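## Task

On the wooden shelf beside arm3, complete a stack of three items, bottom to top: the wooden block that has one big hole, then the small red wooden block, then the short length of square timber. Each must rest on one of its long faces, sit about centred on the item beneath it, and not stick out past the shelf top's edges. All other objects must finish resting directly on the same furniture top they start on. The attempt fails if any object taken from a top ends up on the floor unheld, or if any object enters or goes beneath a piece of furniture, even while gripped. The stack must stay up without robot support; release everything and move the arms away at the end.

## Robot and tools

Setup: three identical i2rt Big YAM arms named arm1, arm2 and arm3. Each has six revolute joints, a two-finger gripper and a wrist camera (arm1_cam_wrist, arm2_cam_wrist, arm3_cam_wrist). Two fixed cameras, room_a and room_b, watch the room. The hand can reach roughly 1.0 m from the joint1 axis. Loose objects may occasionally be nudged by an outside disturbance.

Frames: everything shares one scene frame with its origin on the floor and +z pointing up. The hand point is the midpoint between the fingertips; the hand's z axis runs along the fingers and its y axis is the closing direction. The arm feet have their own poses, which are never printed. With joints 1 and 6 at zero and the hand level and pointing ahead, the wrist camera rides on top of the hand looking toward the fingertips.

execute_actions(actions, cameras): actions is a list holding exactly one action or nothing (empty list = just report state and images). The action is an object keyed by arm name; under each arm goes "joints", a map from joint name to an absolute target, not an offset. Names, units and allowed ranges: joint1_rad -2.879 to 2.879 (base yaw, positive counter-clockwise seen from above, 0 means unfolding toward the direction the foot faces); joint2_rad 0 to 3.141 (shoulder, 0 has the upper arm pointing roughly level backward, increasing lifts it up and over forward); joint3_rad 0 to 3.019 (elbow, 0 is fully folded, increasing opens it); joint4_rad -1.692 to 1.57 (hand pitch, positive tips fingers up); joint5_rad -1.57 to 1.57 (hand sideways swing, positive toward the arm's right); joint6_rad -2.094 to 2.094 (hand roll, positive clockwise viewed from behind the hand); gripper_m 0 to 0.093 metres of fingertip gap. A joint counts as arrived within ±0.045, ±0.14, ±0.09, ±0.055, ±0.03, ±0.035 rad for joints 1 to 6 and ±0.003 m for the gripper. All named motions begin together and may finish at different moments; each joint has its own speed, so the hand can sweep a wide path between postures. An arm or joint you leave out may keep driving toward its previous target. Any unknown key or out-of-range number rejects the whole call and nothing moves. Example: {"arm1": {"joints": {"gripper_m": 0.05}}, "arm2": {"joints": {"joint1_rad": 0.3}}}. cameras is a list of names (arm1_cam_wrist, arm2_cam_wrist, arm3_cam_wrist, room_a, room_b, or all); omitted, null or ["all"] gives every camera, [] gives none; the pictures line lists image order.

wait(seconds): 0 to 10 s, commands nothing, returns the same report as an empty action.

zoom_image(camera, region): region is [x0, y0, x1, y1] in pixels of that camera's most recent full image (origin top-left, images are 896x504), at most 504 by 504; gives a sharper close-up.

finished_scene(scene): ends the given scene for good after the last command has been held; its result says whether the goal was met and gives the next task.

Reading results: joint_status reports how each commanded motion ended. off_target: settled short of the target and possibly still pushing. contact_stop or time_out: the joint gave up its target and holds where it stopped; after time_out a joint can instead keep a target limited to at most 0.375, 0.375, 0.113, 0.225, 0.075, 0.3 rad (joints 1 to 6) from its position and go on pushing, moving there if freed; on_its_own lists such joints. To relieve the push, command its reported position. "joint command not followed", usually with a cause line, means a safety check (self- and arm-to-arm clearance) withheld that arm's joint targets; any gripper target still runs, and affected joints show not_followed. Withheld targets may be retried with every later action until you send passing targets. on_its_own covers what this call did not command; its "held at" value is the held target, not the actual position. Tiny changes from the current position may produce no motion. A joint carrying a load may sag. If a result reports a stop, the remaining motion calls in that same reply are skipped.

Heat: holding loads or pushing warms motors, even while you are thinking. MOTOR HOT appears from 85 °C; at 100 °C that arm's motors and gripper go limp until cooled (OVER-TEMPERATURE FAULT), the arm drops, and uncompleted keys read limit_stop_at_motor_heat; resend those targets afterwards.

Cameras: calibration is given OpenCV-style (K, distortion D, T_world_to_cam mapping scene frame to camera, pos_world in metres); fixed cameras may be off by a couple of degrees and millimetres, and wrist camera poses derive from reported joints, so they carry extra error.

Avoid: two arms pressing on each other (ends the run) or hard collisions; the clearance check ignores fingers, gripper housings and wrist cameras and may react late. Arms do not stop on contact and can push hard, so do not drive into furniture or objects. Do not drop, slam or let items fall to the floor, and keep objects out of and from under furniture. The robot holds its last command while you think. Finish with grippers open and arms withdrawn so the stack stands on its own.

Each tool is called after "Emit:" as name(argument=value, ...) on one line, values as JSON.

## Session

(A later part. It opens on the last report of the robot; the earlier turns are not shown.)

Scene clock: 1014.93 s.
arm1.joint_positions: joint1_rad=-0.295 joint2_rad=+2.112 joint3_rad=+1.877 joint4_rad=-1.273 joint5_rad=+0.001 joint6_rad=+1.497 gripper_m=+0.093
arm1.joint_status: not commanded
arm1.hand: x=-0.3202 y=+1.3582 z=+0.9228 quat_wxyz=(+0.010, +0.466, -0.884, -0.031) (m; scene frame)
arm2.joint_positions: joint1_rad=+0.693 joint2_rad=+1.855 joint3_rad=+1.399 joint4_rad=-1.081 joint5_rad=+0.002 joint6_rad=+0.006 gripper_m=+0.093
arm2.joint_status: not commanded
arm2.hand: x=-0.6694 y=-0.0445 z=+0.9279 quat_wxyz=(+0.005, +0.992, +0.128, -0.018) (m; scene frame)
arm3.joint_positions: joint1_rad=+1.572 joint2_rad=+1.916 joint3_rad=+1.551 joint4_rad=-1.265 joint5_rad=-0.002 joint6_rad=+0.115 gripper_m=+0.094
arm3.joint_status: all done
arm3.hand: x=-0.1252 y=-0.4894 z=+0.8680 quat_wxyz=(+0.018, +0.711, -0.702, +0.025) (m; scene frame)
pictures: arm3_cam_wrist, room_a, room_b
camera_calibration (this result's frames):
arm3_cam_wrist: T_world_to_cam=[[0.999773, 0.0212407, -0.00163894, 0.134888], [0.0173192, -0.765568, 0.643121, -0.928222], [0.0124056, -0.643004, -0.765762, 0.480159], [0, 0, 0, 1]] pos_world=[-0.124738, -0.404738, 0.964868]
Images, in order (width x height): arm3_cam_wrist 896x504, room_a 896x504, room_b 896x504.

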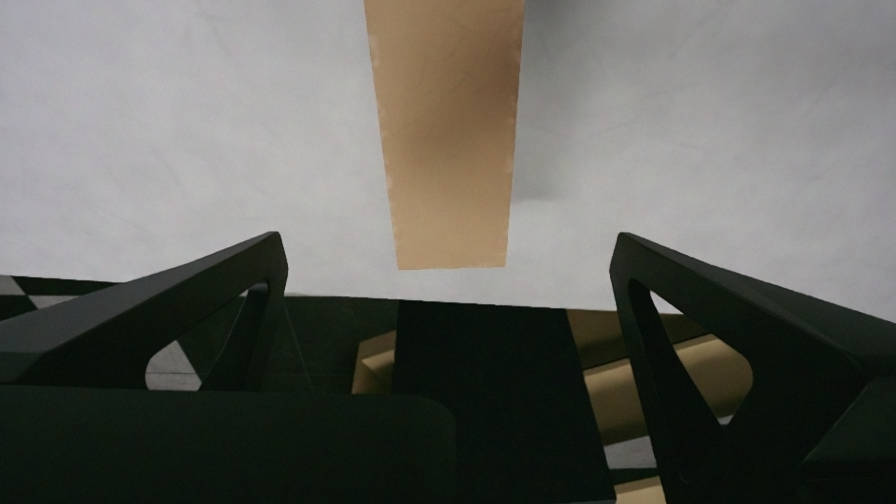

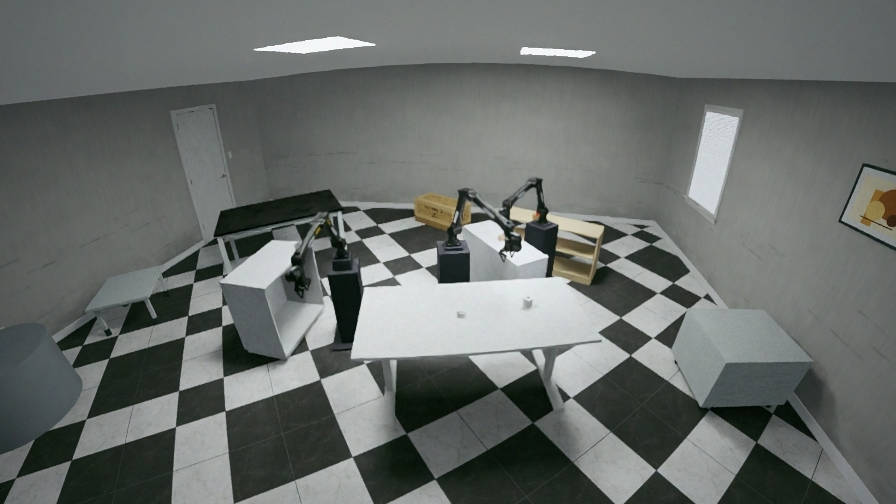

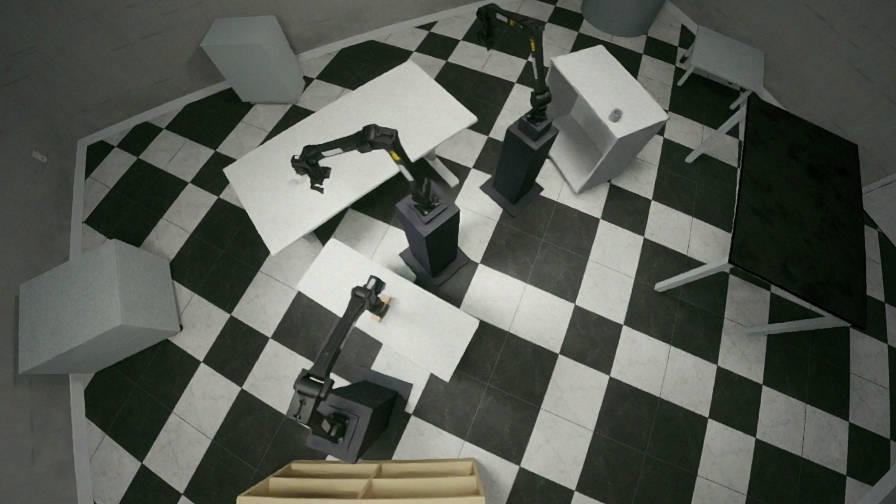

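Emit:
execute_actions(actions=[{"arm3": {"joints": {"joint2_rad": 1.985, "joint3_rad": 1.49, "joint4_rad": -1.045}}, "arm2": {"joints": {"joint1_rad": 0.3, "joint2_rad": 1.6, "joint4_rad": -1.3}}}], cameras=["arm3_cam_wrist", "room_a"])

Scene clock: 1043.07 s.
arm1.joint_positions: joint1_rad=-0.295 joint2_rad=+2.112 joint3_rad=+1.877 joint4_rad=-1.273 joint5_rad=+0.001 joint6_rad=+1.497 gripper_m=+0.093
arm1.joint_status: not commanded
arm1.hand: x=-0.3202 y=+1.3582 z=+0.9228 quat_wxyz=(+0.010, +0.466, -0.884, -0.031) (m; scene frame)
arm2.joint_positions: joint1_rad=+0.296 joint2_rad=+1.595 joint3_rad=+1.399 joint4_rad=-1.292 joint5_rad=+0.002 joint6_rad=+0.006 gripper_m=+0.093
arm2.joint_status: all done
arm2.hand: x=-0.6327 y=+0.1645 z=+1.0530 quat_wxyz=(+0.001, +0.997, -0.070, -0.042) (m; scene frame)
arm3.joint_positions: joint1_rad=+1.572 joint2_rad=+2.008 joint3_rad=+1.476 joint4_rad=-1.060 joint5_rad=-0.002 joint6_rad=+0.115 gripper_m=+0.094
arm3.joint_status: all done
arm3.hand: x=-0.1262 y=-0.4780 z=+0.7913 quat_wxyz=(+0.006, +0.711, -0.703, +0.010) (m; scene frame)
pictures: arm3_cam_wrist, room_a
camera_calibration (this result's frames):
arm3_cam_wrist: T_world_to_cam=[[0.999751, 0.0215771, -0.00577368, 0.139033], [0.0205862, -0.789806, 0.613011, -0.857482], [0.00866691, -0.612977, -0.790053, 0.461887], [0, 0, 0, 1]] pos_world=[-0.125349, -0.397119, 0.891364]
Images, in order (width x height): arm3_cam_wrist 896x504, room_a 896x504.

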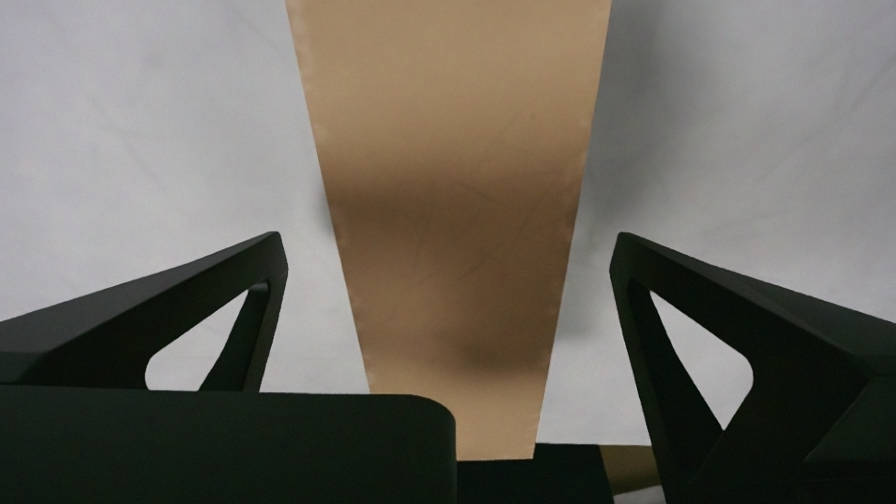

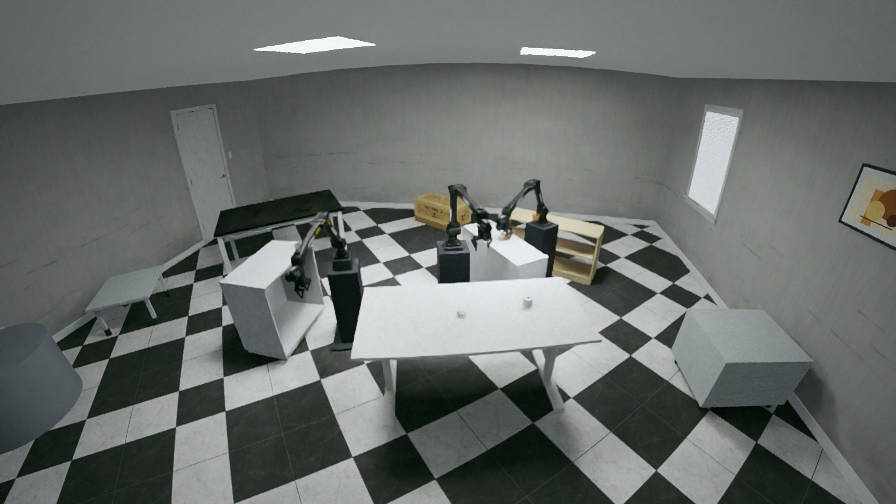

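Emit:
execute_actions(actions=[{"arm3": {"joints": {"gripper_m": 0.034, "joint2_rad": 2.008, "joint3_rad": 1.476}}}], cameras=["arm3_cam_wrist"])

Emit:
execute_actions(actions=[{"arm3": {"joints": {"joint2_rad": 1.78, "joint4_rad": -1.28}}}], cameras=["arm3_cam_wrist"])

Scene clock: 1052.93 s.
arm1.joint_positions: joint1_rad=-0.295 joint2_rad=+2.112 joint3_rad=+1.877 joint4_rad=-1.273 joint5_rad=+0.001 joint6_rad=+1.497 gripper_m=+0.093
arm1.joint_status: not commanded
arm1.hand: x=-0.3202 y=+1.3582 z=+0.9228 quat_wxyz=(+0.010, +0.466, -0.884, -0.031) (m; scene frame)
arm2.joint_positions: joint1_rad=+0.296 joint2_rad=+1.595 joint3_rad=+1.399 joint4_rad=-1.292 joint5_rad=+0.002 joint6_rad=+0.006 gripper_m=+0.093
arm2.joint_status: not commanded
arm2.hand: x=-0.6327 y=+0.1645 z=+1.0530 quat_wxyz=(+0.001, +0.997, -0.070, -0.042) (m; scene frame)
arm3.joint_positions: joint1_rad=+1.572 joint2_rad=+2.008 joint3_rad=+1.476 joint4_rad=-1.059 joint5_rad=-0.001 joint6_rad=+0.116 gripper_m=+0.045
arm3.joint_status: gripper_m off_target (ended at +0.045, target +0.034); the others done
arm3.hand: x=-0.1262 y=-0.4778 z=+0.7913 quat_wxyz=(+0.005, +0.711, -0.703, +0.010) (m; scene frame)
pictures: arm3_cam_wrist
camera_calibration (this result's frames):
arm3_cam_wrist: T_world_to_cam=[[0.99976, 0.0212128, -0.00546703, 0.138572], [0.0201174, -0.790309, 0.612379, -0.857126], [0.00866965, -0.612342, -0.790546, 0.462696], [0, 0, 0, 1]] pos_world=[-0.125307, -0.397005, 0.891425]
Images, in order (width x height): arm3_cam_wrist 896x504.

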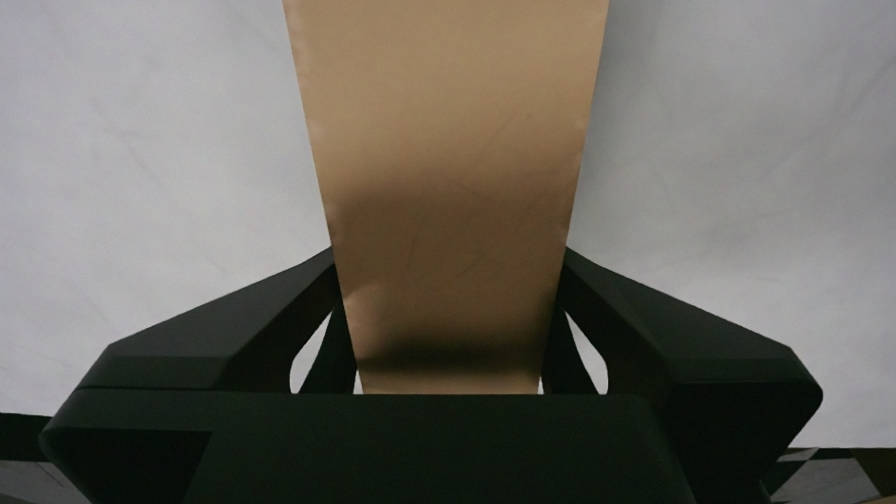

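Scene clock: 1054.23 s.
arm1.joint_positions: joint1_rad=-0.295 joint2_rad=+2.112 joint3_rad=+1.877 joint4_rad=-1.273 joint5_rad=+0.001 joint6_rad=+1.497 gripper_m=+0.093
arm1.joint_status: not commanded
arm1.hand: x=-0.3202 y=+1.3582 z=+0.9228 quat_wxyz=(+0.010, +0.466, -0.884, -0.031) (m; scene frame)
arm2.joint_positions: joint1_rad=+0.296 joint2_rad=+1.595 joint3_rad=+1.399 joint4_rad=-1.292 joint5_rad=+0.002 joint6_rad=+0.006 gripper_m=+0.093
arm2.joint_status: not commanded
arm2.hand: x=-0.6327 y=+0.1645 z=+1.0530 quat_wxyz=(+0.001, +0.997, -0.070, -0.042) (m; scene frame)
arm3.joint_positions: joint1_rad=+1.572 joint2_rad=+1.791 joint3_rad=+1.453 joint4_rad=-1.268 joint5_rad=-0.001 joint6_rad=+0.116 gripper_m=+0.045
arm3.joint_status: all done
arm3.hand: x=-0.1210 y=-0.5225 z=+0.8992 quat_wxyz=(+0.010, +0.711, -0.703, +0.016) (m; scene frame)
pictures: arm3_cam_wrist
camera_calibration (this result's frames):
arm3_cam_wrist: T_world_to_cam=[[0.99977, 0.0210733, -0.00392298, 0.133448], [0.0189183, -0.781424, 0.623714, -0.964309], [0.0100782, -0.623645, -0.781643, 0.506856], [0, 0, 0, 1]] pos_world=[-0.120283, -0.440248, 0.998157]
Images, in order (width x height): arm3_cam_wrist 896x504.

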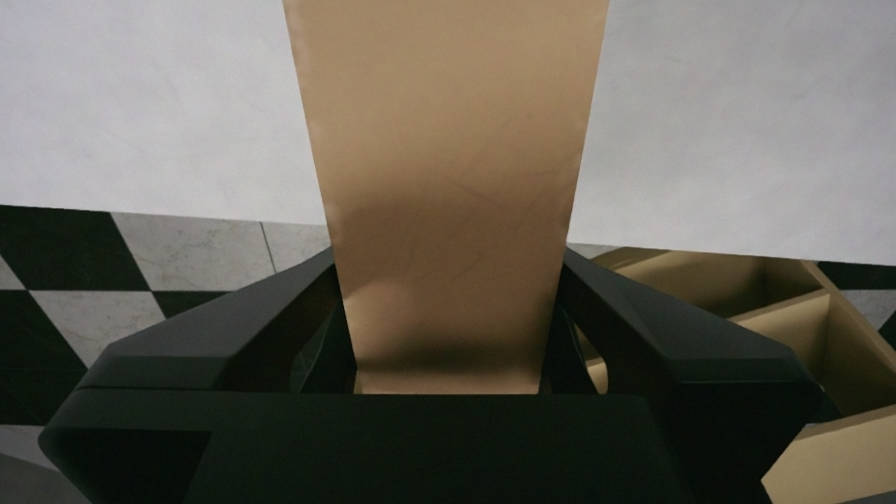

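Emit:
execute_actions(actions=[{"arm3": {"joints": {"joint1_rad": -0.835, "joint2_rad": 1.845, "joint3_rad": 1.45, "joint4_rad": -1.155, "joint6_rad": 0.045}}}], cameras=["arm3_cam_wrist", "room_a", "room_b"])

Scene clock: 1096.60 s.
arm1.joint_positions: joint1_rad=-0.295 joint2_rad=+2.112 joint3_rad=+1.877 joint4_rad=-1.273 joint5_rad=+0.001 joint6_rad=+1.497 gripper_m=+0.093
arm1.joint_status: not commanded
arm1.hand: x=-0.3202 y=+1.3582 z=+0.9228 quat_wxyz=(+0.010, +0.466, -0.884, -0.031) (m; scene frame)
arm2.joint_positions: joint1_rad=+0.296 joint2_rad=+1.595 joint3_rad=+1.399 joint4_rad=-1.292 joint5_rad=+0.002 joint6_rad=+0.006 gripper_m=+0.093
arm2.joint_status: not commanded
arm2.hand: x=-0.6327 y=+0.1645 z=+1.0530 quat_wxyz=(+0.001, +0.997, -0.070, -0.042) (m; scene frame)
arm3.joint_positions: joint1_rad=-0.846 joint2_rad=+1.871 joint3_rad=+1.442 joint4_rad=-1.157 joint5_rad=+0.001 joint6_rad=+0.057 gripper_m=+0.045
arm3.joint_status: all done
arm3.hand: x=+0.3531 y=-1.3988 z=+0.8572 quat_wxyz=(+0.005, -0.378, -0.926, -0.002) (m; scene frame)
pictures: arm3_cam_wrist, room_a, room_b
camera_calibration (this result's frames):
arm3_cam_wrist: T_world_to_cam=[[-0.693843, -0.720028, -0.0119156, -0.754047], [-0.579298, 0.548248, 0.60319, 0.456862], [-0.427781, 0.425421, -0.797509, 1.55835], [0, 0, 0, 1]] pos_world=[0.408102, -1.45636, 0.95824]
Images, in order (width x height): arm3_cam_wrist 896x504, room_a 896x504, room_b 896x504.

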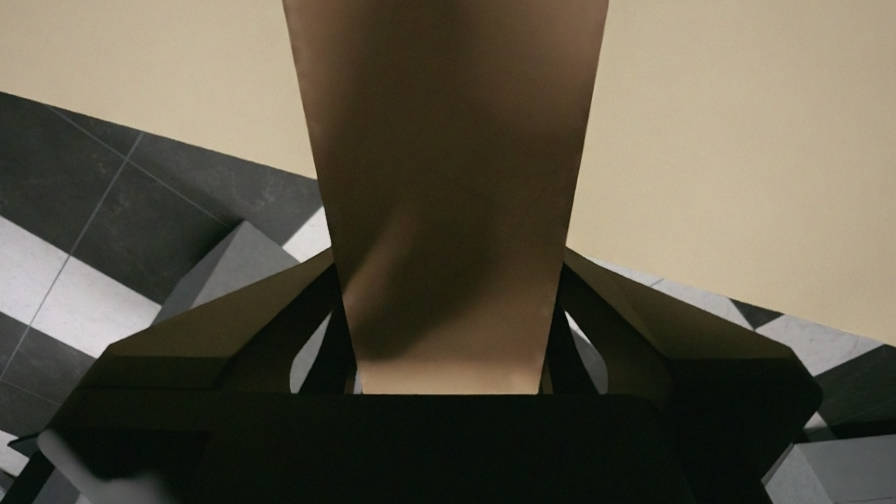

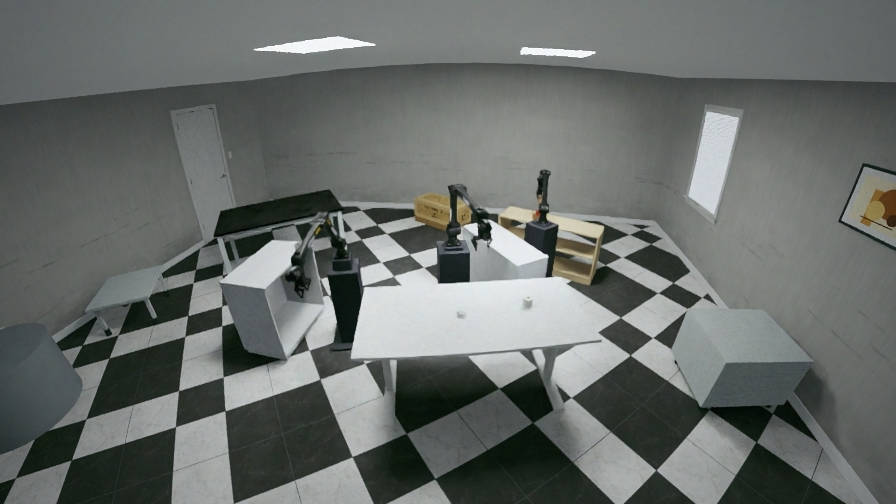

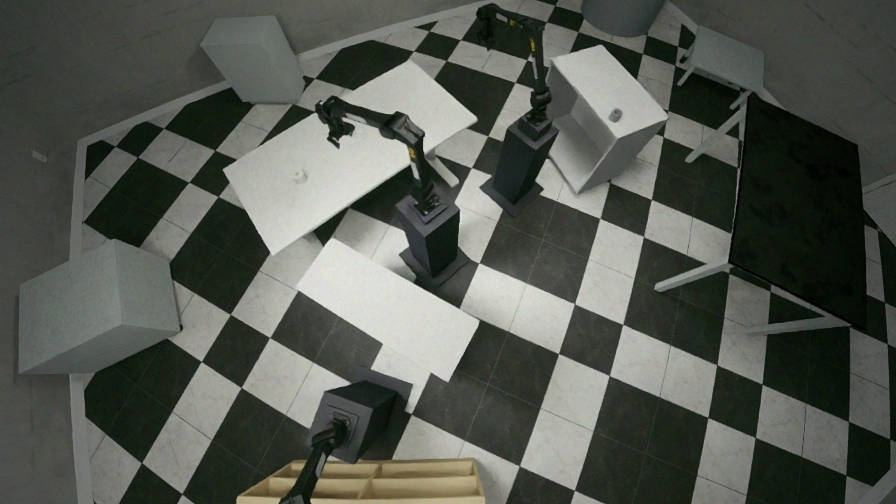

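Emit:
execute_actions(actions=[{"arm3": {"joints": {"joint1_rad": -0.822, "joint2_rad": 2.0, "joint3_rad": 1.41, "joint4_rad": -0.93}}}], cameras=["arm3_cam_wrist", "room_a"])

Emit:
zoom_image(camera="room_a", region=[505, 180, 575, 240])

Scene clock: 1117.77 s.
arm1.joint_positions: joint1_rad=-0.295 joint2_rad=+2.112 joint3_rad=+1.877 joint4_rad=-1.273 joint5_rad=+0.001 joint6_rad=+1.497 gripper_m=+0.093
arm1.joint_status: not commanded
arm1.hand: x=-0.3202 y=+1.3582 z=+0.9228 quat_wxyz=(+0.010, +0.466, -0.884, -0.031) (m; scene frame)
arm2.joint_positions: joint1_rad=+0.296 joint2_rad=+1.595 joint3_rad=+1.399 joint4_rad=-1.292 joint5_rad=+0.002 joint6_rad=+0.006 gripper_m=+0.093
arm2.joint_status: not commanded
arm2.hand: x=-0.6327 y=+0.1645 z=+1.0530 quat_wxyz=(+0.001, +0.997, -0.070, -0.042) (m; scene frame)
arm3.joint_positions: joint1_rad=-0.832 joint2_rad=+2.035 joint3_rad=+1.389 joint4_rad=-0.944 joint5_rad=+0.001 joint6_rad=+0.057 gripper_m=+0.045
arm3.joint_status: all done
arm3.hand: x=+0.3662 y=-1.3993 z=+0.7527 quat_wxyz=(+0.007, -0.372, -0.928, -0.003) (m; scene frame)
pictures: arm3_cam_wrist, room_a
camera_calibration (this result's frames):
arm3_cam_wrist: T_world_to_cam=[[-0.683369, -0.72998, -0.0116106, -0.764567], [-0.584891, 0.537888, 0.607107, 0.512398], [-0.436931, 0.421669, -0.794536, 1.47676], [0, 0, 0, 1]] pos_world=[0.422459, -1.45644, 0.853384]
Images, in order (width x height): arm3_cam_wrist 896x504, room_a 896x504.

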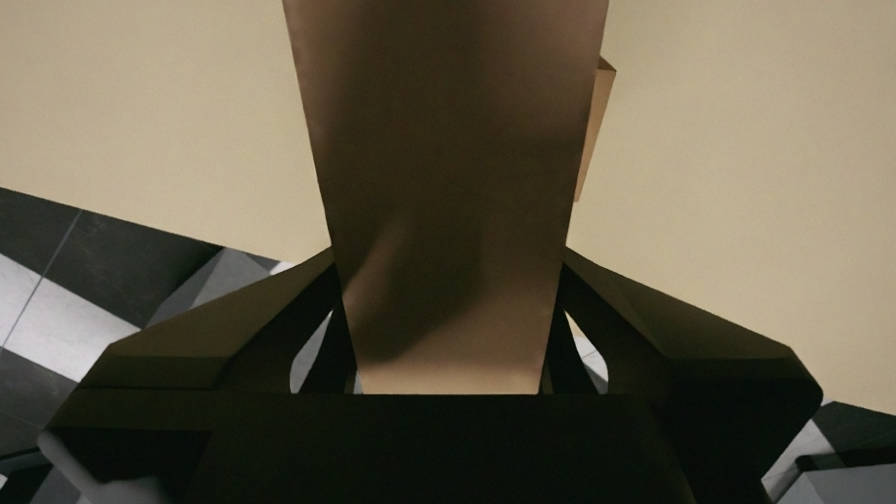

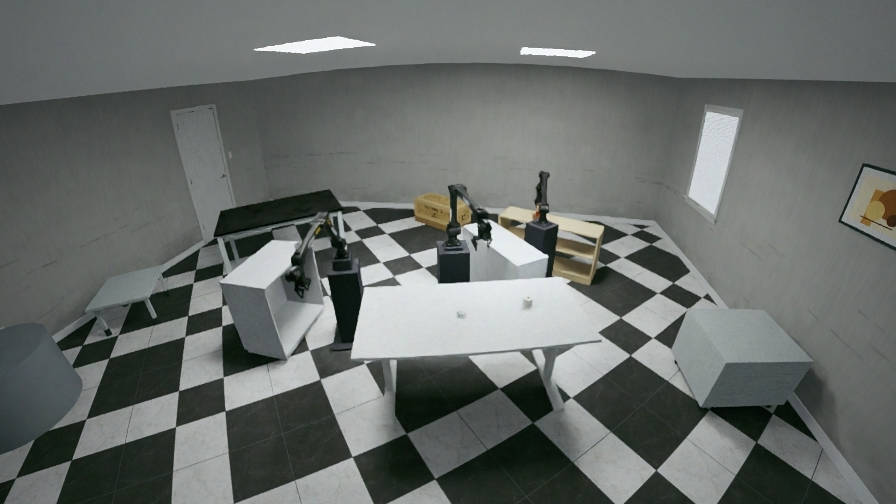

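Region (505, 180, 575, 240) of room_a's 896x504 image, scaled by 7.200, with more detail than that image has; it fills the top 432 rows of this view, and the rest is white.

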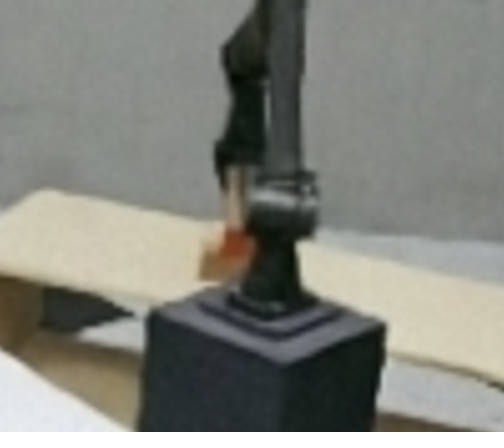

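Emit:
execute_actions(actions=[{"arm3": {"joints": {"joint2_rad": 2.05, "joint4_rad": -0.88}}}], cameras=["arm3_cam_wrist", "room_a"])

Emit:
zoom_image(camera="room_a", region=[505, 180, 575, 240])

Scene clock: 1171.23 s.
arm1.joint_positions: joint1_rad=-0.295 joint2_rad=+2.112 joint3_rad=+1.877 joint4_rad=-1.273 joint5_rad=+0.001 joint6_rad=+1.497 gripper_m=+0.093
arm1.joint_status: not commanded
arm1.hand: x=-0.3202 y=+1.3582 z=+0.9228 quat_wxyz=(+0.010, +0.466, -0.884, -0.031) (m; scene frame)
arm2.joint_positions: joint1_rad=+0.296 joint2_rad=+1.595 joint3_rad=+1.399 joint4_rad=-1.292 joint5_rad=+0.002 joint6_rad=+0.006 gripper_m=+0.093
arm2.joint_status: not commanded
arm2.hand: x=-0.6327 y=+0.1645 z=+1.0530 quat_wxyz=(+0.001, +0.997, -0.070, -0.042) (m; scene frame)
arm3.joint_positions: joint1_rad=-0.832 joint2_rad=+2.059 joint3_rad=+1.389 joint4_rad=-0.896 joint5_rad=+0.001 joint6_rad=+0.057 gripper_m=+0.045
arm3.joint_status: all done
arm3.hand: x=+0.3723 y=-1.4045 z=+0.7400 quat_wxyz=(-0.005, -0.372, -0.928, +0.001) (m; scene frame)
pictures: arm3_cam_wrist, room_a
camera_calibration (this result's frames):
arm3_cam_wrist: T_world_to_cam=[[-0.683176, -0.730142, -0.0128007, -0.763728], [-0.59631, 0.547662, 0.586925, 0.559329], [-0.421528, 0.408606, -0.80954, 1.45852], [0, 0, 0, 1]] pos_world=[0.426578, -1.45991, 0.842667]
Images, in order (width x height): arm3_cam_wrist 896x504, room_a 896x504.

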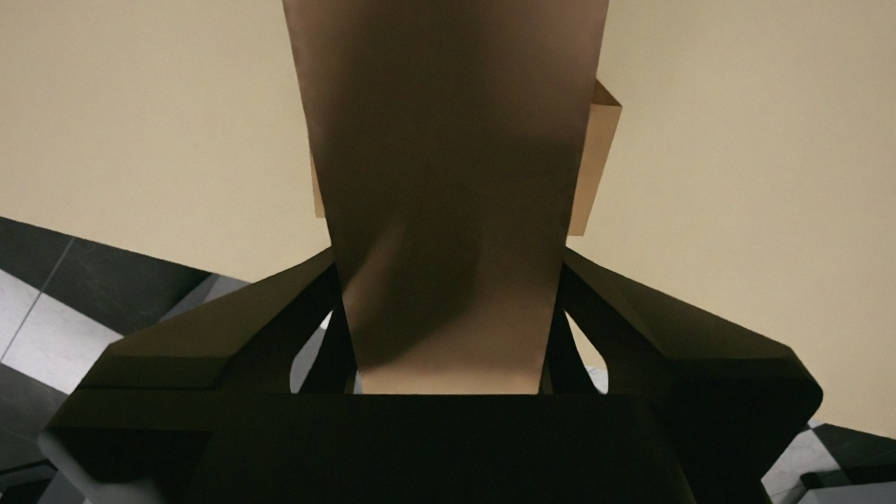

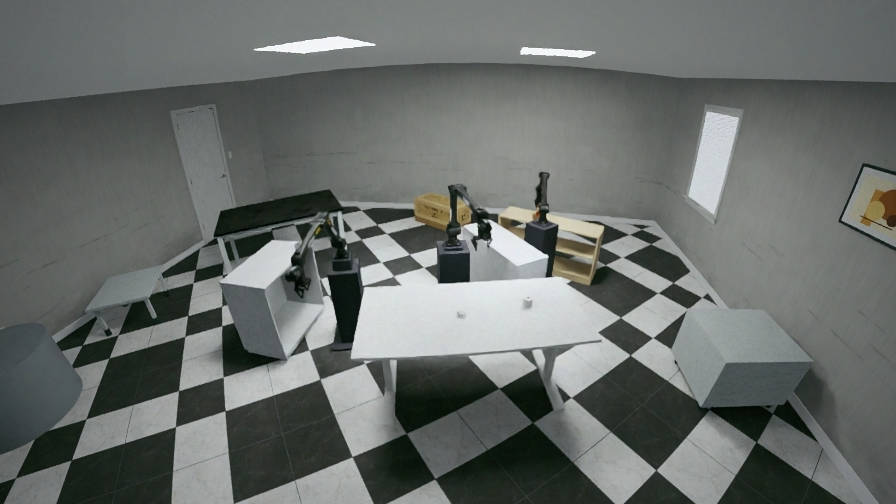

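Region (505, 180, 575, 240) of room_a's 896x504 image, scaled by 7.200, with more detail than that image has; it fills the top 432 rows of this view, and the rest is white.

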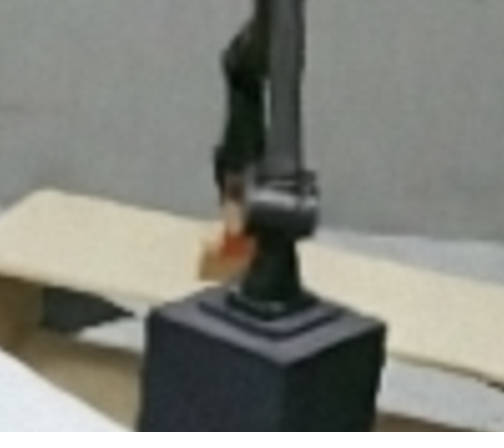

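Emit:
zoom_image(camera="arm3_cam_wrist", region=[260, 40, 680, 280])

Region (260, 40, 680, 280) of arm3_cam_wrist's 896x504 image, scaled by 1.200, with more detail than that image has; it fills the top 288 rows of this view, and the rest is white.

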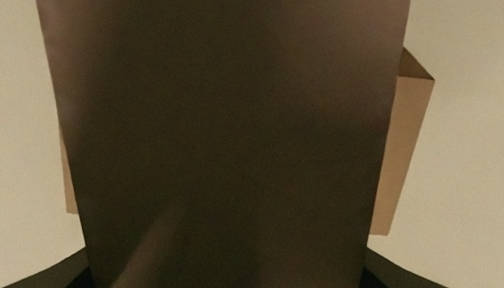

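Emit:
execute_actions(actions=[{"arm3": {"joints": {"joint2_rad": 2.085}}}], cameras=["arm3_cam_wrist"])

Scene clock: 1209.73 s.
arm1.joint_positions: joint1_rad=-0.295 joint2_rad=+2.112 joint3_rad=+1.877 joint4_rad=-1.273 joint5_rad=+0.001 joint6_rad=+1.497 gripper_m=+0.093
arm1.joint_status: not commanded
arm1.hand: x=-0.3202 y=+1.3582 z=+0.9228 quat_wxyz=(+0.010, +0.466, -0.884, -0.031) (m; scene frame)
arm2.joint_positions: joint1_rad=+0.296 joint2_rad=+1.595 joint3_rad=+1.399 joint4_rad=-1.292 joint5_rad=+0.002 joint6_rad=+0.006 gripper_m=+0.093
arm2.joint_status: not commanded
arm2.hand: x=-0.6327 y=+0.1645 z=+1.0530 quat_wxyz=(+0.001, +0.997, -0.070, -0.042) (m; scene frame)
arm3.joint_positions: joint1_rad=-0.831 joint2_rad=+2.072 joint3_rad=+1.389 joint4_rad=-0.893 joint5_rad=+0.002 joint6_rad=+0.056 gripper_m=+0.045
arm3.joint_status: all done
arm3.hand: x=+0.3712 y=-1.4033 z=+0.7332 quat_wxyz=(+0.000, -0.371, -0.928, +0.000) (m; scene frame)
pictures: arm3_cam_wrist
camera_calibration (this result's frames):
arm3_cam_wrist: T_world_to_cam=[[-0.682703, -0.730598, -0.0119319, -0.765182], [-0.591953, 0.543426, 0.595214, 0.548414], [-0.428378, 0.413418, -0.803479, 1.45687], [0, 0, 0, 1]] pos_world=[0.426333, -1.45936, 0.835006]
Images, in order (width x height): arm3_cam_wrist 896x504.

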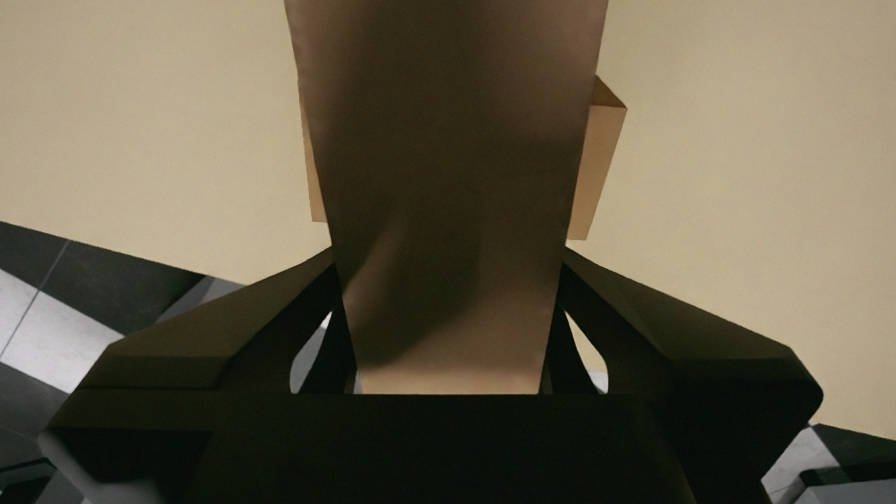

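Emit:
execute_actions(actions=[{"arm3": {"joints": {"joint2_rad": 2.055, "gripper_m": 0.093}}}], cameras=["arm3_cam_wrist", "room_a"])

Scene clock: 1227.07 s.
arm1.joint_positions: joint1_rad=-0.295 joint2_rad=+2.112 joint3_rad=+1.877 joint4_rad=-1.273 joint5_rad=+0.001 joint6_rad=+1.497 gripper_m=+0.093
arm1.joint_status: not commanded
arm1.hand: x=-0.3202 y=+1.3582 z=+0.9228 quat_wxyz=(+0.010, +0.466, -0.884, -0.031) (m; scene frame)
arm2.joint_positions: joint1_rad=+0.296 joint2_rad=+1.595 joint3_rad=+1.399 joint4_rad=-1.292 joint5_rad=+0.002 joint6_rad=+0.006 gripper_m=+0.093
arm2.joint_status: not commanded
arm2.hand: x=-0.6327 y=+0.1645 z=+1.0530 quat_wxyz=(+0.001, +0.997, -0.070, -0.042) (m; scene frame)
arm3.joint_positions: joint1_rad=-0.831 joint2_rad=+2.071 joint3_rad=+1.389 joint4_rad=-0.893 joint5_rad=+0.002 joint6_rad=+0.056 gripper_m=+0.093
arm3.joint_status: all done
arm3.hand: x=+0.3714 y=-1.4035 z=+0.7336 quat_wxyz=(-0.001, -0.371, -0.929, +0.000) (m; scene frame)
pictures: arm3_cam_wrist, room_a
camera_calibration (this result's frames):
arm3_cam_wrist: T_world_to_cam=[[-0.682413, -0.730868, -0.012003, -0.765597], [-0.59285, 0.54379, 0.593988, 0.550177], [-0.4276, 0.412461, -0.804384, 1.45642], [0, 0, 0, 1]] pos_world=[0.426485, -1.45945, 0.835535]
Images, in order (width x height): arm3_cam_wrist 896x504, room_a 896x504.

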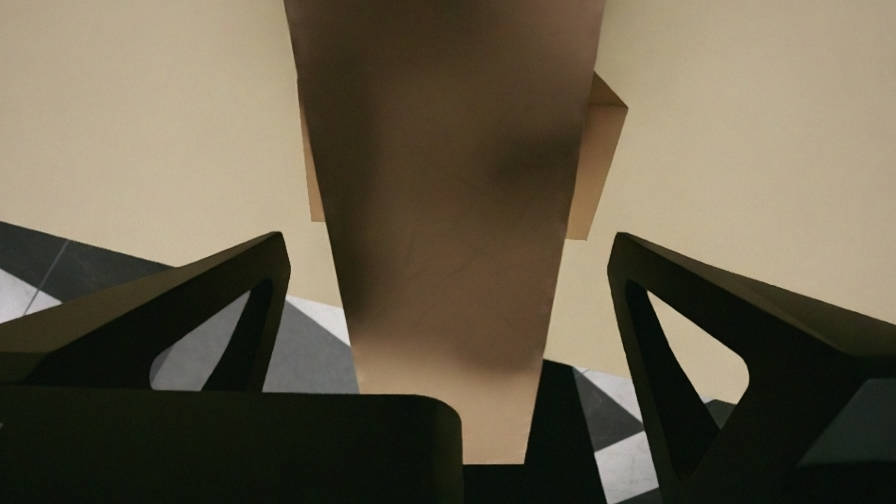

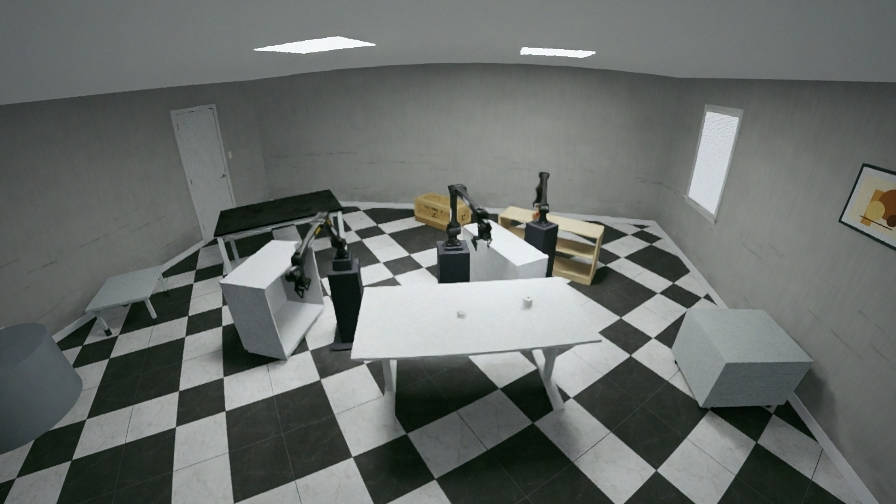

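Emit:
execute_actions(actions=[{"arm3": {"joints": {"joint2_rad": 1.78, "joint4_rad": -1.19}}}], cameras=["arm3_cam_wrist", "room_a"])

Emit:
zoom_image(camera="room_a", region=[505, 180, 575, 240])

Scene clock: 1235.87 s.
arm1.joint_positions: joint1_rad=-0.295 joint2_rad=+2.112 joint3_rad=+1.877 joint4_rad=-1.273 joint5_rad=+0.001 joint6_rad=+1.497 gripper_m=+0.093
arm1.joint_status: not commanded
arm1.hand: x=-0.3202 y=+1.3582 z=+0.9228 quat_wxyz=(+0.010, +0.466, -0.884, -0.031) (m; scene frame)
arm2.joint_positions: joint1_rad=+0.296 joint2_rad=+1.595 joint3_rad=+1.399 joint4_rad=-1.292 joint5_rad=+0.002 joint6_rad=+0.006 gripper_m=+0.093
arm2.joint_status: not commanded
arm2.hand: x=-0.6327 y=+0.1645 z=+1.0530 quat_wxyz=(+0.001, +0.997, -0.070, -0.042) (m; scene frame)
arm3.joint_positions: joint1_rad=-0.831 joint2_rad=+1.787 joint3_rad=+1.389 joint4_rad=-1.177 joint5_rad=+0.002 joint6_rad=+0.056 gripper_m=+0.093
arm3.joint_status: all done
arm3.hand: x=+0.3416 y=-1.3786 z=+0.8820 quat_wxyz=(-0.001, -0.371, -0.929, +0.000) (m; scene frame)
pictures: arm3_cam_wrist, room_a
camera_calibration (this result's frames):
arm3_cam_wrist: T_world_to_cam=[[-0.682413, -0.730868, -0.012003, -0.765949], [-0.59285, 0.54379, 0.593988, 0.430736], [-0.4276, 0.412461, -0.804384, 1.55278], [0, 0, 0, 1]] pos_world=[0.396636, -1.4345, 0.983986]
Images, in order (width x height): arm3_cam_wrist 896x504, room_a 896x504.

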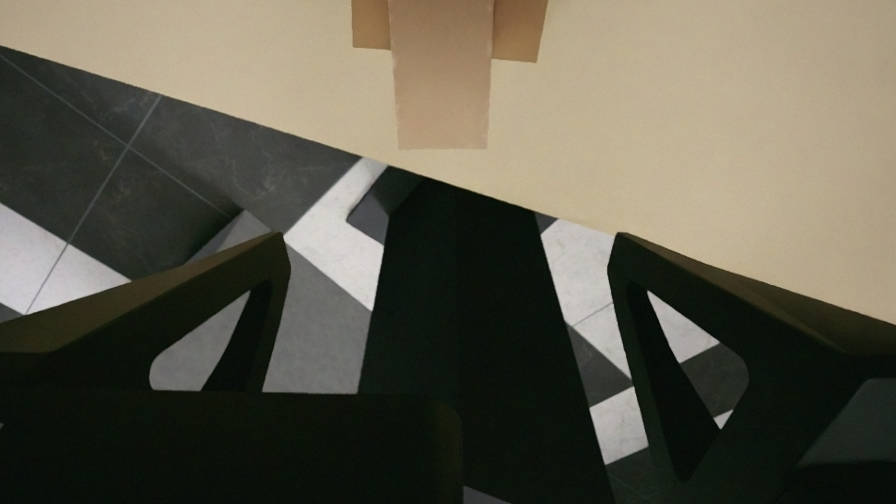

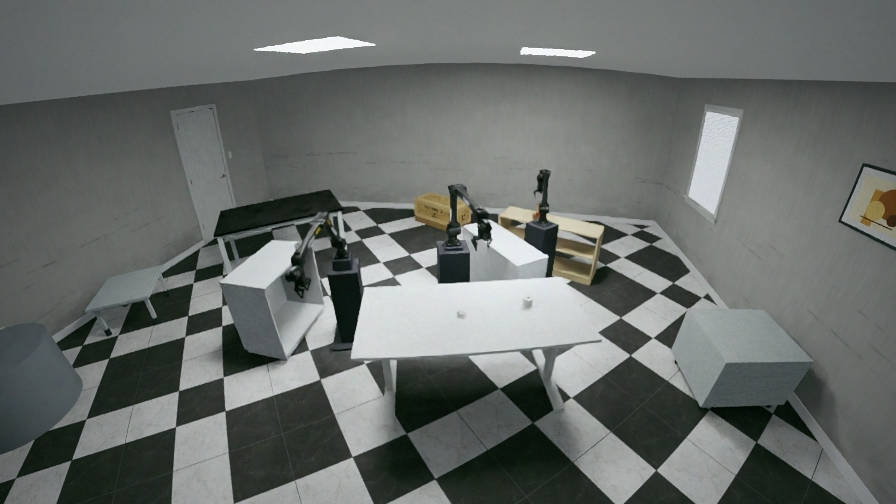

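Region (505, 180, 575, 240) of room_a's 896x504 image, scaled by 7.200, with more detail than that image has; it fills the top 432 rows of this view, and the rest is white.

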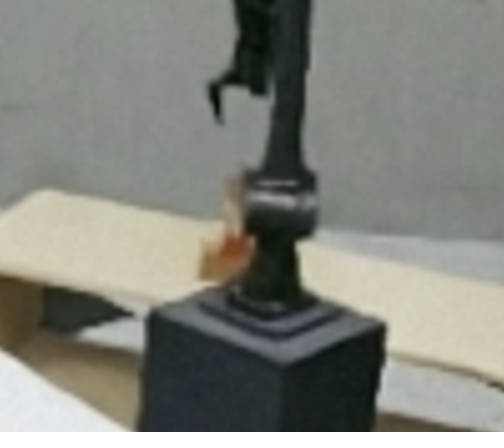

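Emit:
execute_actions(actions=[{"arm3": {"joints": {"joint2_rad": 1.62, "joint4_rad": -1.03}}}], cameras=["arm3_cam_wrist", "room_a", "room_b"])

Scene clock: 1250.93 s.
arm1.joint_positions: joint1_rad=-0.295 joint2_rad=+2.112 joint3_rad=+1.877 joint4_rad=-1.273 joint5_rad=+0.001 joint6_rad=+1.497 gripper_m=+0.093
arm1.joint_status: not commanded
arm1.hand: x=-0.3202 y=+1.3582 z=+0.9228 quat_wxyz=(+0.010, +0.466, -0.884, -0.031) (m; scene frame)
arm2.joint_positions: joint1_rad=+0.296 joint2_rad=+1.595 joint3_rad=+1.399 joint4_rad=-1.292 joint5_rad=+0.002 joint6_rad=+0.006 gripper_m=+0.093
arm2.joint_status: not commanded
arm2.hand: x=-0.6327 y=+0.1645 z=+1.0530 quat_wxyz=(+0.001, +0.997, -0.070, -0.042) (m; scene frame)
arm3.joint_positions: joint1_rad=-0.831 joint2_rad=+1.620 joint3_rad=+1.389 joint4_rad=-1.047 joint5_rad=+0.002 joint6_rad=+0.056 gripper_m=+0.093
arm3.joint_status: all done
arm3.hand: x=+0.3645 y=-1.3983 z=+0.9724 quat_wxyz=(-0.141, -0.367, -0.918, +0.047) (m; scene frame)
pictures: arm3_cam_wrist, room_a, room_b
camera_calibration (this result's frames):
arm3_cam_wrist: T_world_to_cam=[[-0.678663, -0.734019, -0.0251646, -0.756631], [-0.698028, 0.633972, 0.332921, 0.819663], [-0.228417, 0.243507, -0.942619, 1.46905], [0, 0, 0, 1]] pos_world=[0.394205, -1.43275, 1.09283]
Images, in order (width x height): arm3_cam_wrist 896x504, room_a 896x504, room_b 896x504.

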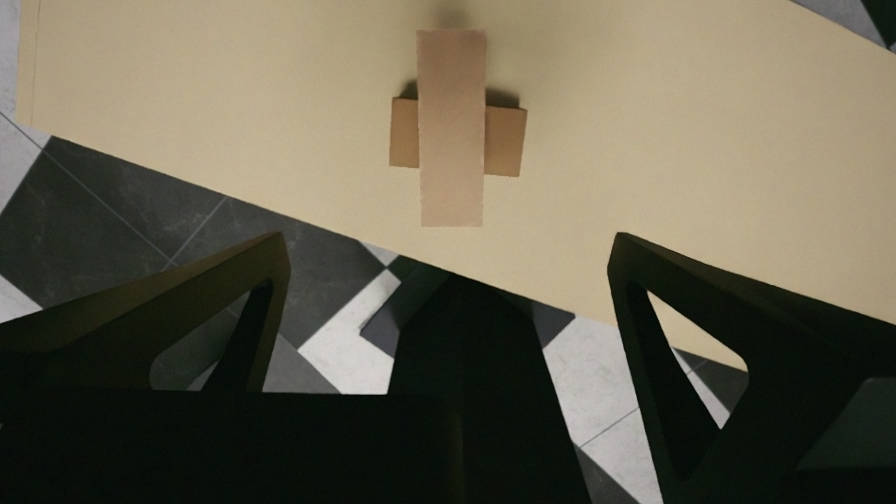

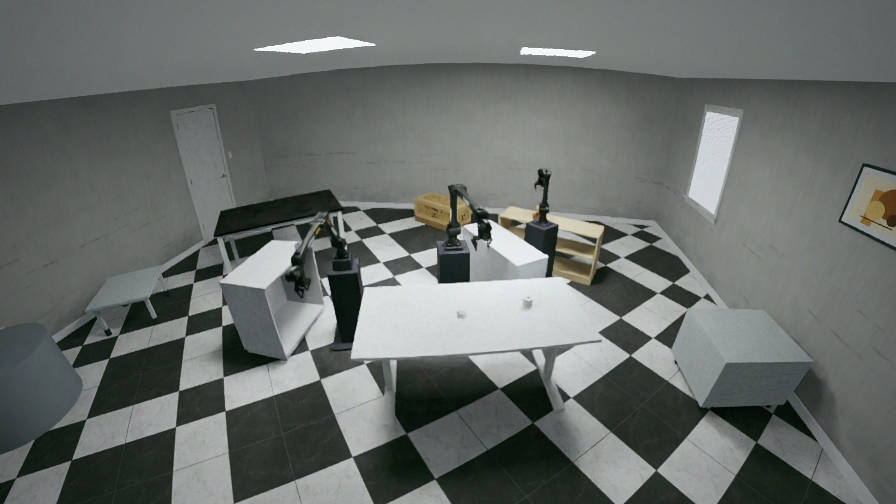

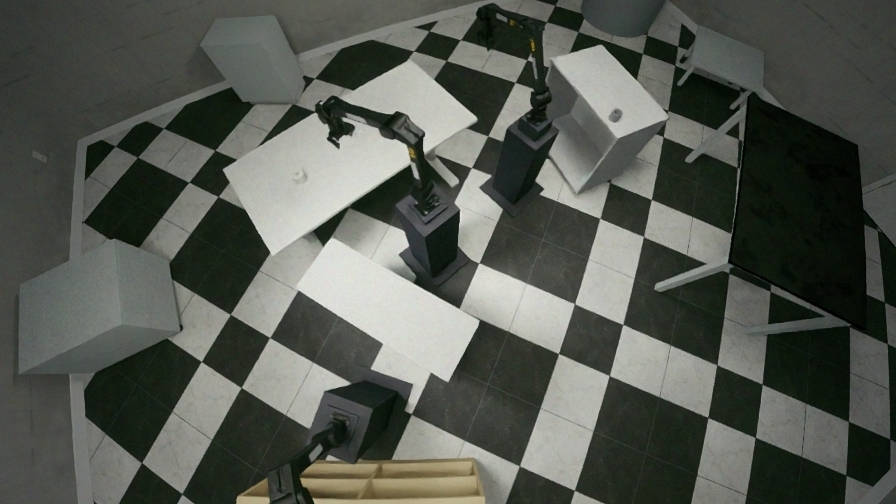

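Emit:
zoom_image(camera="arm3_cam_wrist", region=[350, 0, 570, 250])

Region (350, 0, 570, 250) of arm3_cam_wrist's 896x504 image, scaled by 2.016, with more detail than that image has; it fills the left 444 columns of this view, and the rest is white.

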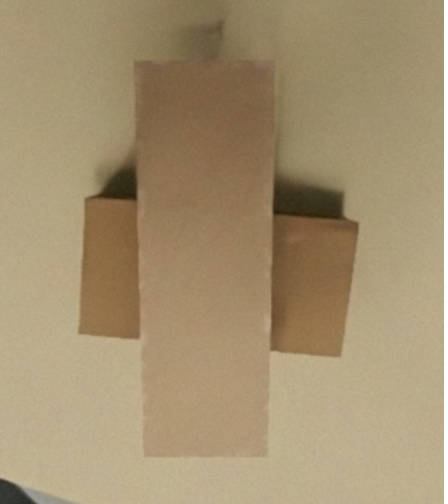

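Emit:
zoom_image(camera="arm3_cam_wrist", region=[380, 15, 540, 135])

Emit:
zoom_image(camera="arm3_cam_wrist", region=[380, 125, 540, 245])

Region (380, 15, 540, 135) of arm3_cam_wrist's 896x504 image, scaled by 3.150, with more detail than that image has; it fills the top 378 rows of this view, and the rest is white.

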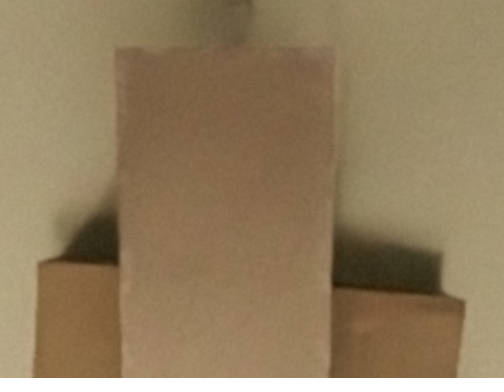

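Region (380, 125, 540, 245) of arm3_cam_wrist's 896x504 image, scaled by 3.150, with more detail than that image has; it fills the top 378 rows of this view, and the rest is white.

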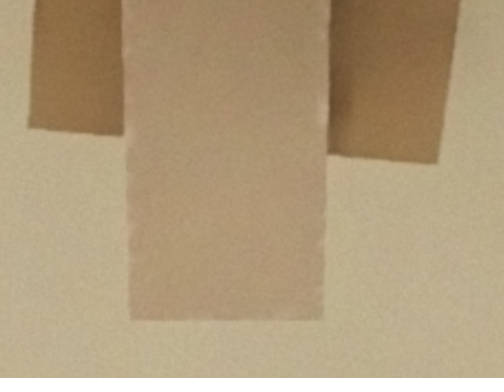

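Emit:
execute_actions(actions=[{"arm3": {"joints": {"joint2_rad": 2.055, "joint3_rad": 1.45, "joint4_rad": -0.9}}}], cameras=["arm3_cam_wrist"])

Scene clock: 1372.37 s.
arm1.joint_positions: joint1_rad=-0.295 joint2_rad=+2.112 joint3_rad=+1.877 joint4_rad=-1.273 joint5_rad=+0.001 joint6_rad=+1.497 gripper_m=+0.093
arm1.joint_status: not commanded
arm1.hand: x=-0.3202 y=+1.3582 z=+0.9228 quat_wxyz=(+0.010, +0.466, -0.884, -0.031) (m; scene frame)
arm2.joint_positions: joint1_rad=+0.296 joint2_rad=+1.595 joint3_rad=+1.399 joint4_rad=-1.292 joint5_rad=+0.002 joint6_rad=+0.006 gripper_m=+0.093
arm2.joint_status: not commanded
arm2.hand: x=-0.6327 y=+0.1645 z=+1.0530 quat_wxyz=(+0.001, +0.997, -0.070, -0.042) (m; scene frame)
arm3.joint_positions: joint1_rad=-0.831 joint2_rad=+2.073 joint3_rad=+1.422 joint4_rad=-0.911 joint5_rad=+0.002 joint6_rad=+0.056 gripper_m=+0.093
arm3.joint_status: all done
arm3.hand: x=+0.3796 y=-1.4106 z=+0.7424 quat_wxyz=(-0.006, -0.371, -0.929, +0.002) (m; scene frame)
pictures: arm3_cam_wrist
camera_calibration (this result's frames):
arm3_cam_wrist: T_world_to_cam=[[-0.682319, -0.730947, -0.0125695, -0.764733], [-0.598313, 0.548464, 0.584131, 0.569596], [-0.420074, 0.406084, -0.811562, 1.46346], [0, 0, 0, 1]] pos_world=[0.433766, -1.46567, 0.845356]
Images, in order (width x height): arm3_cam_wrist 896x504.

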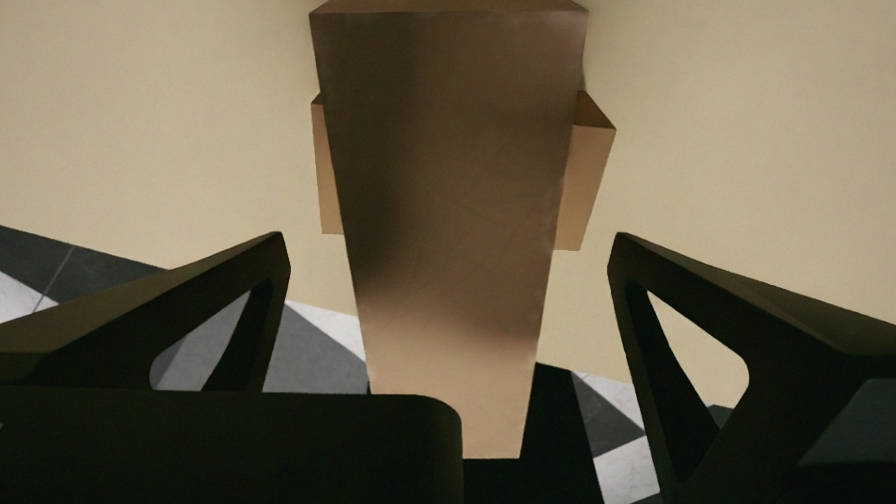

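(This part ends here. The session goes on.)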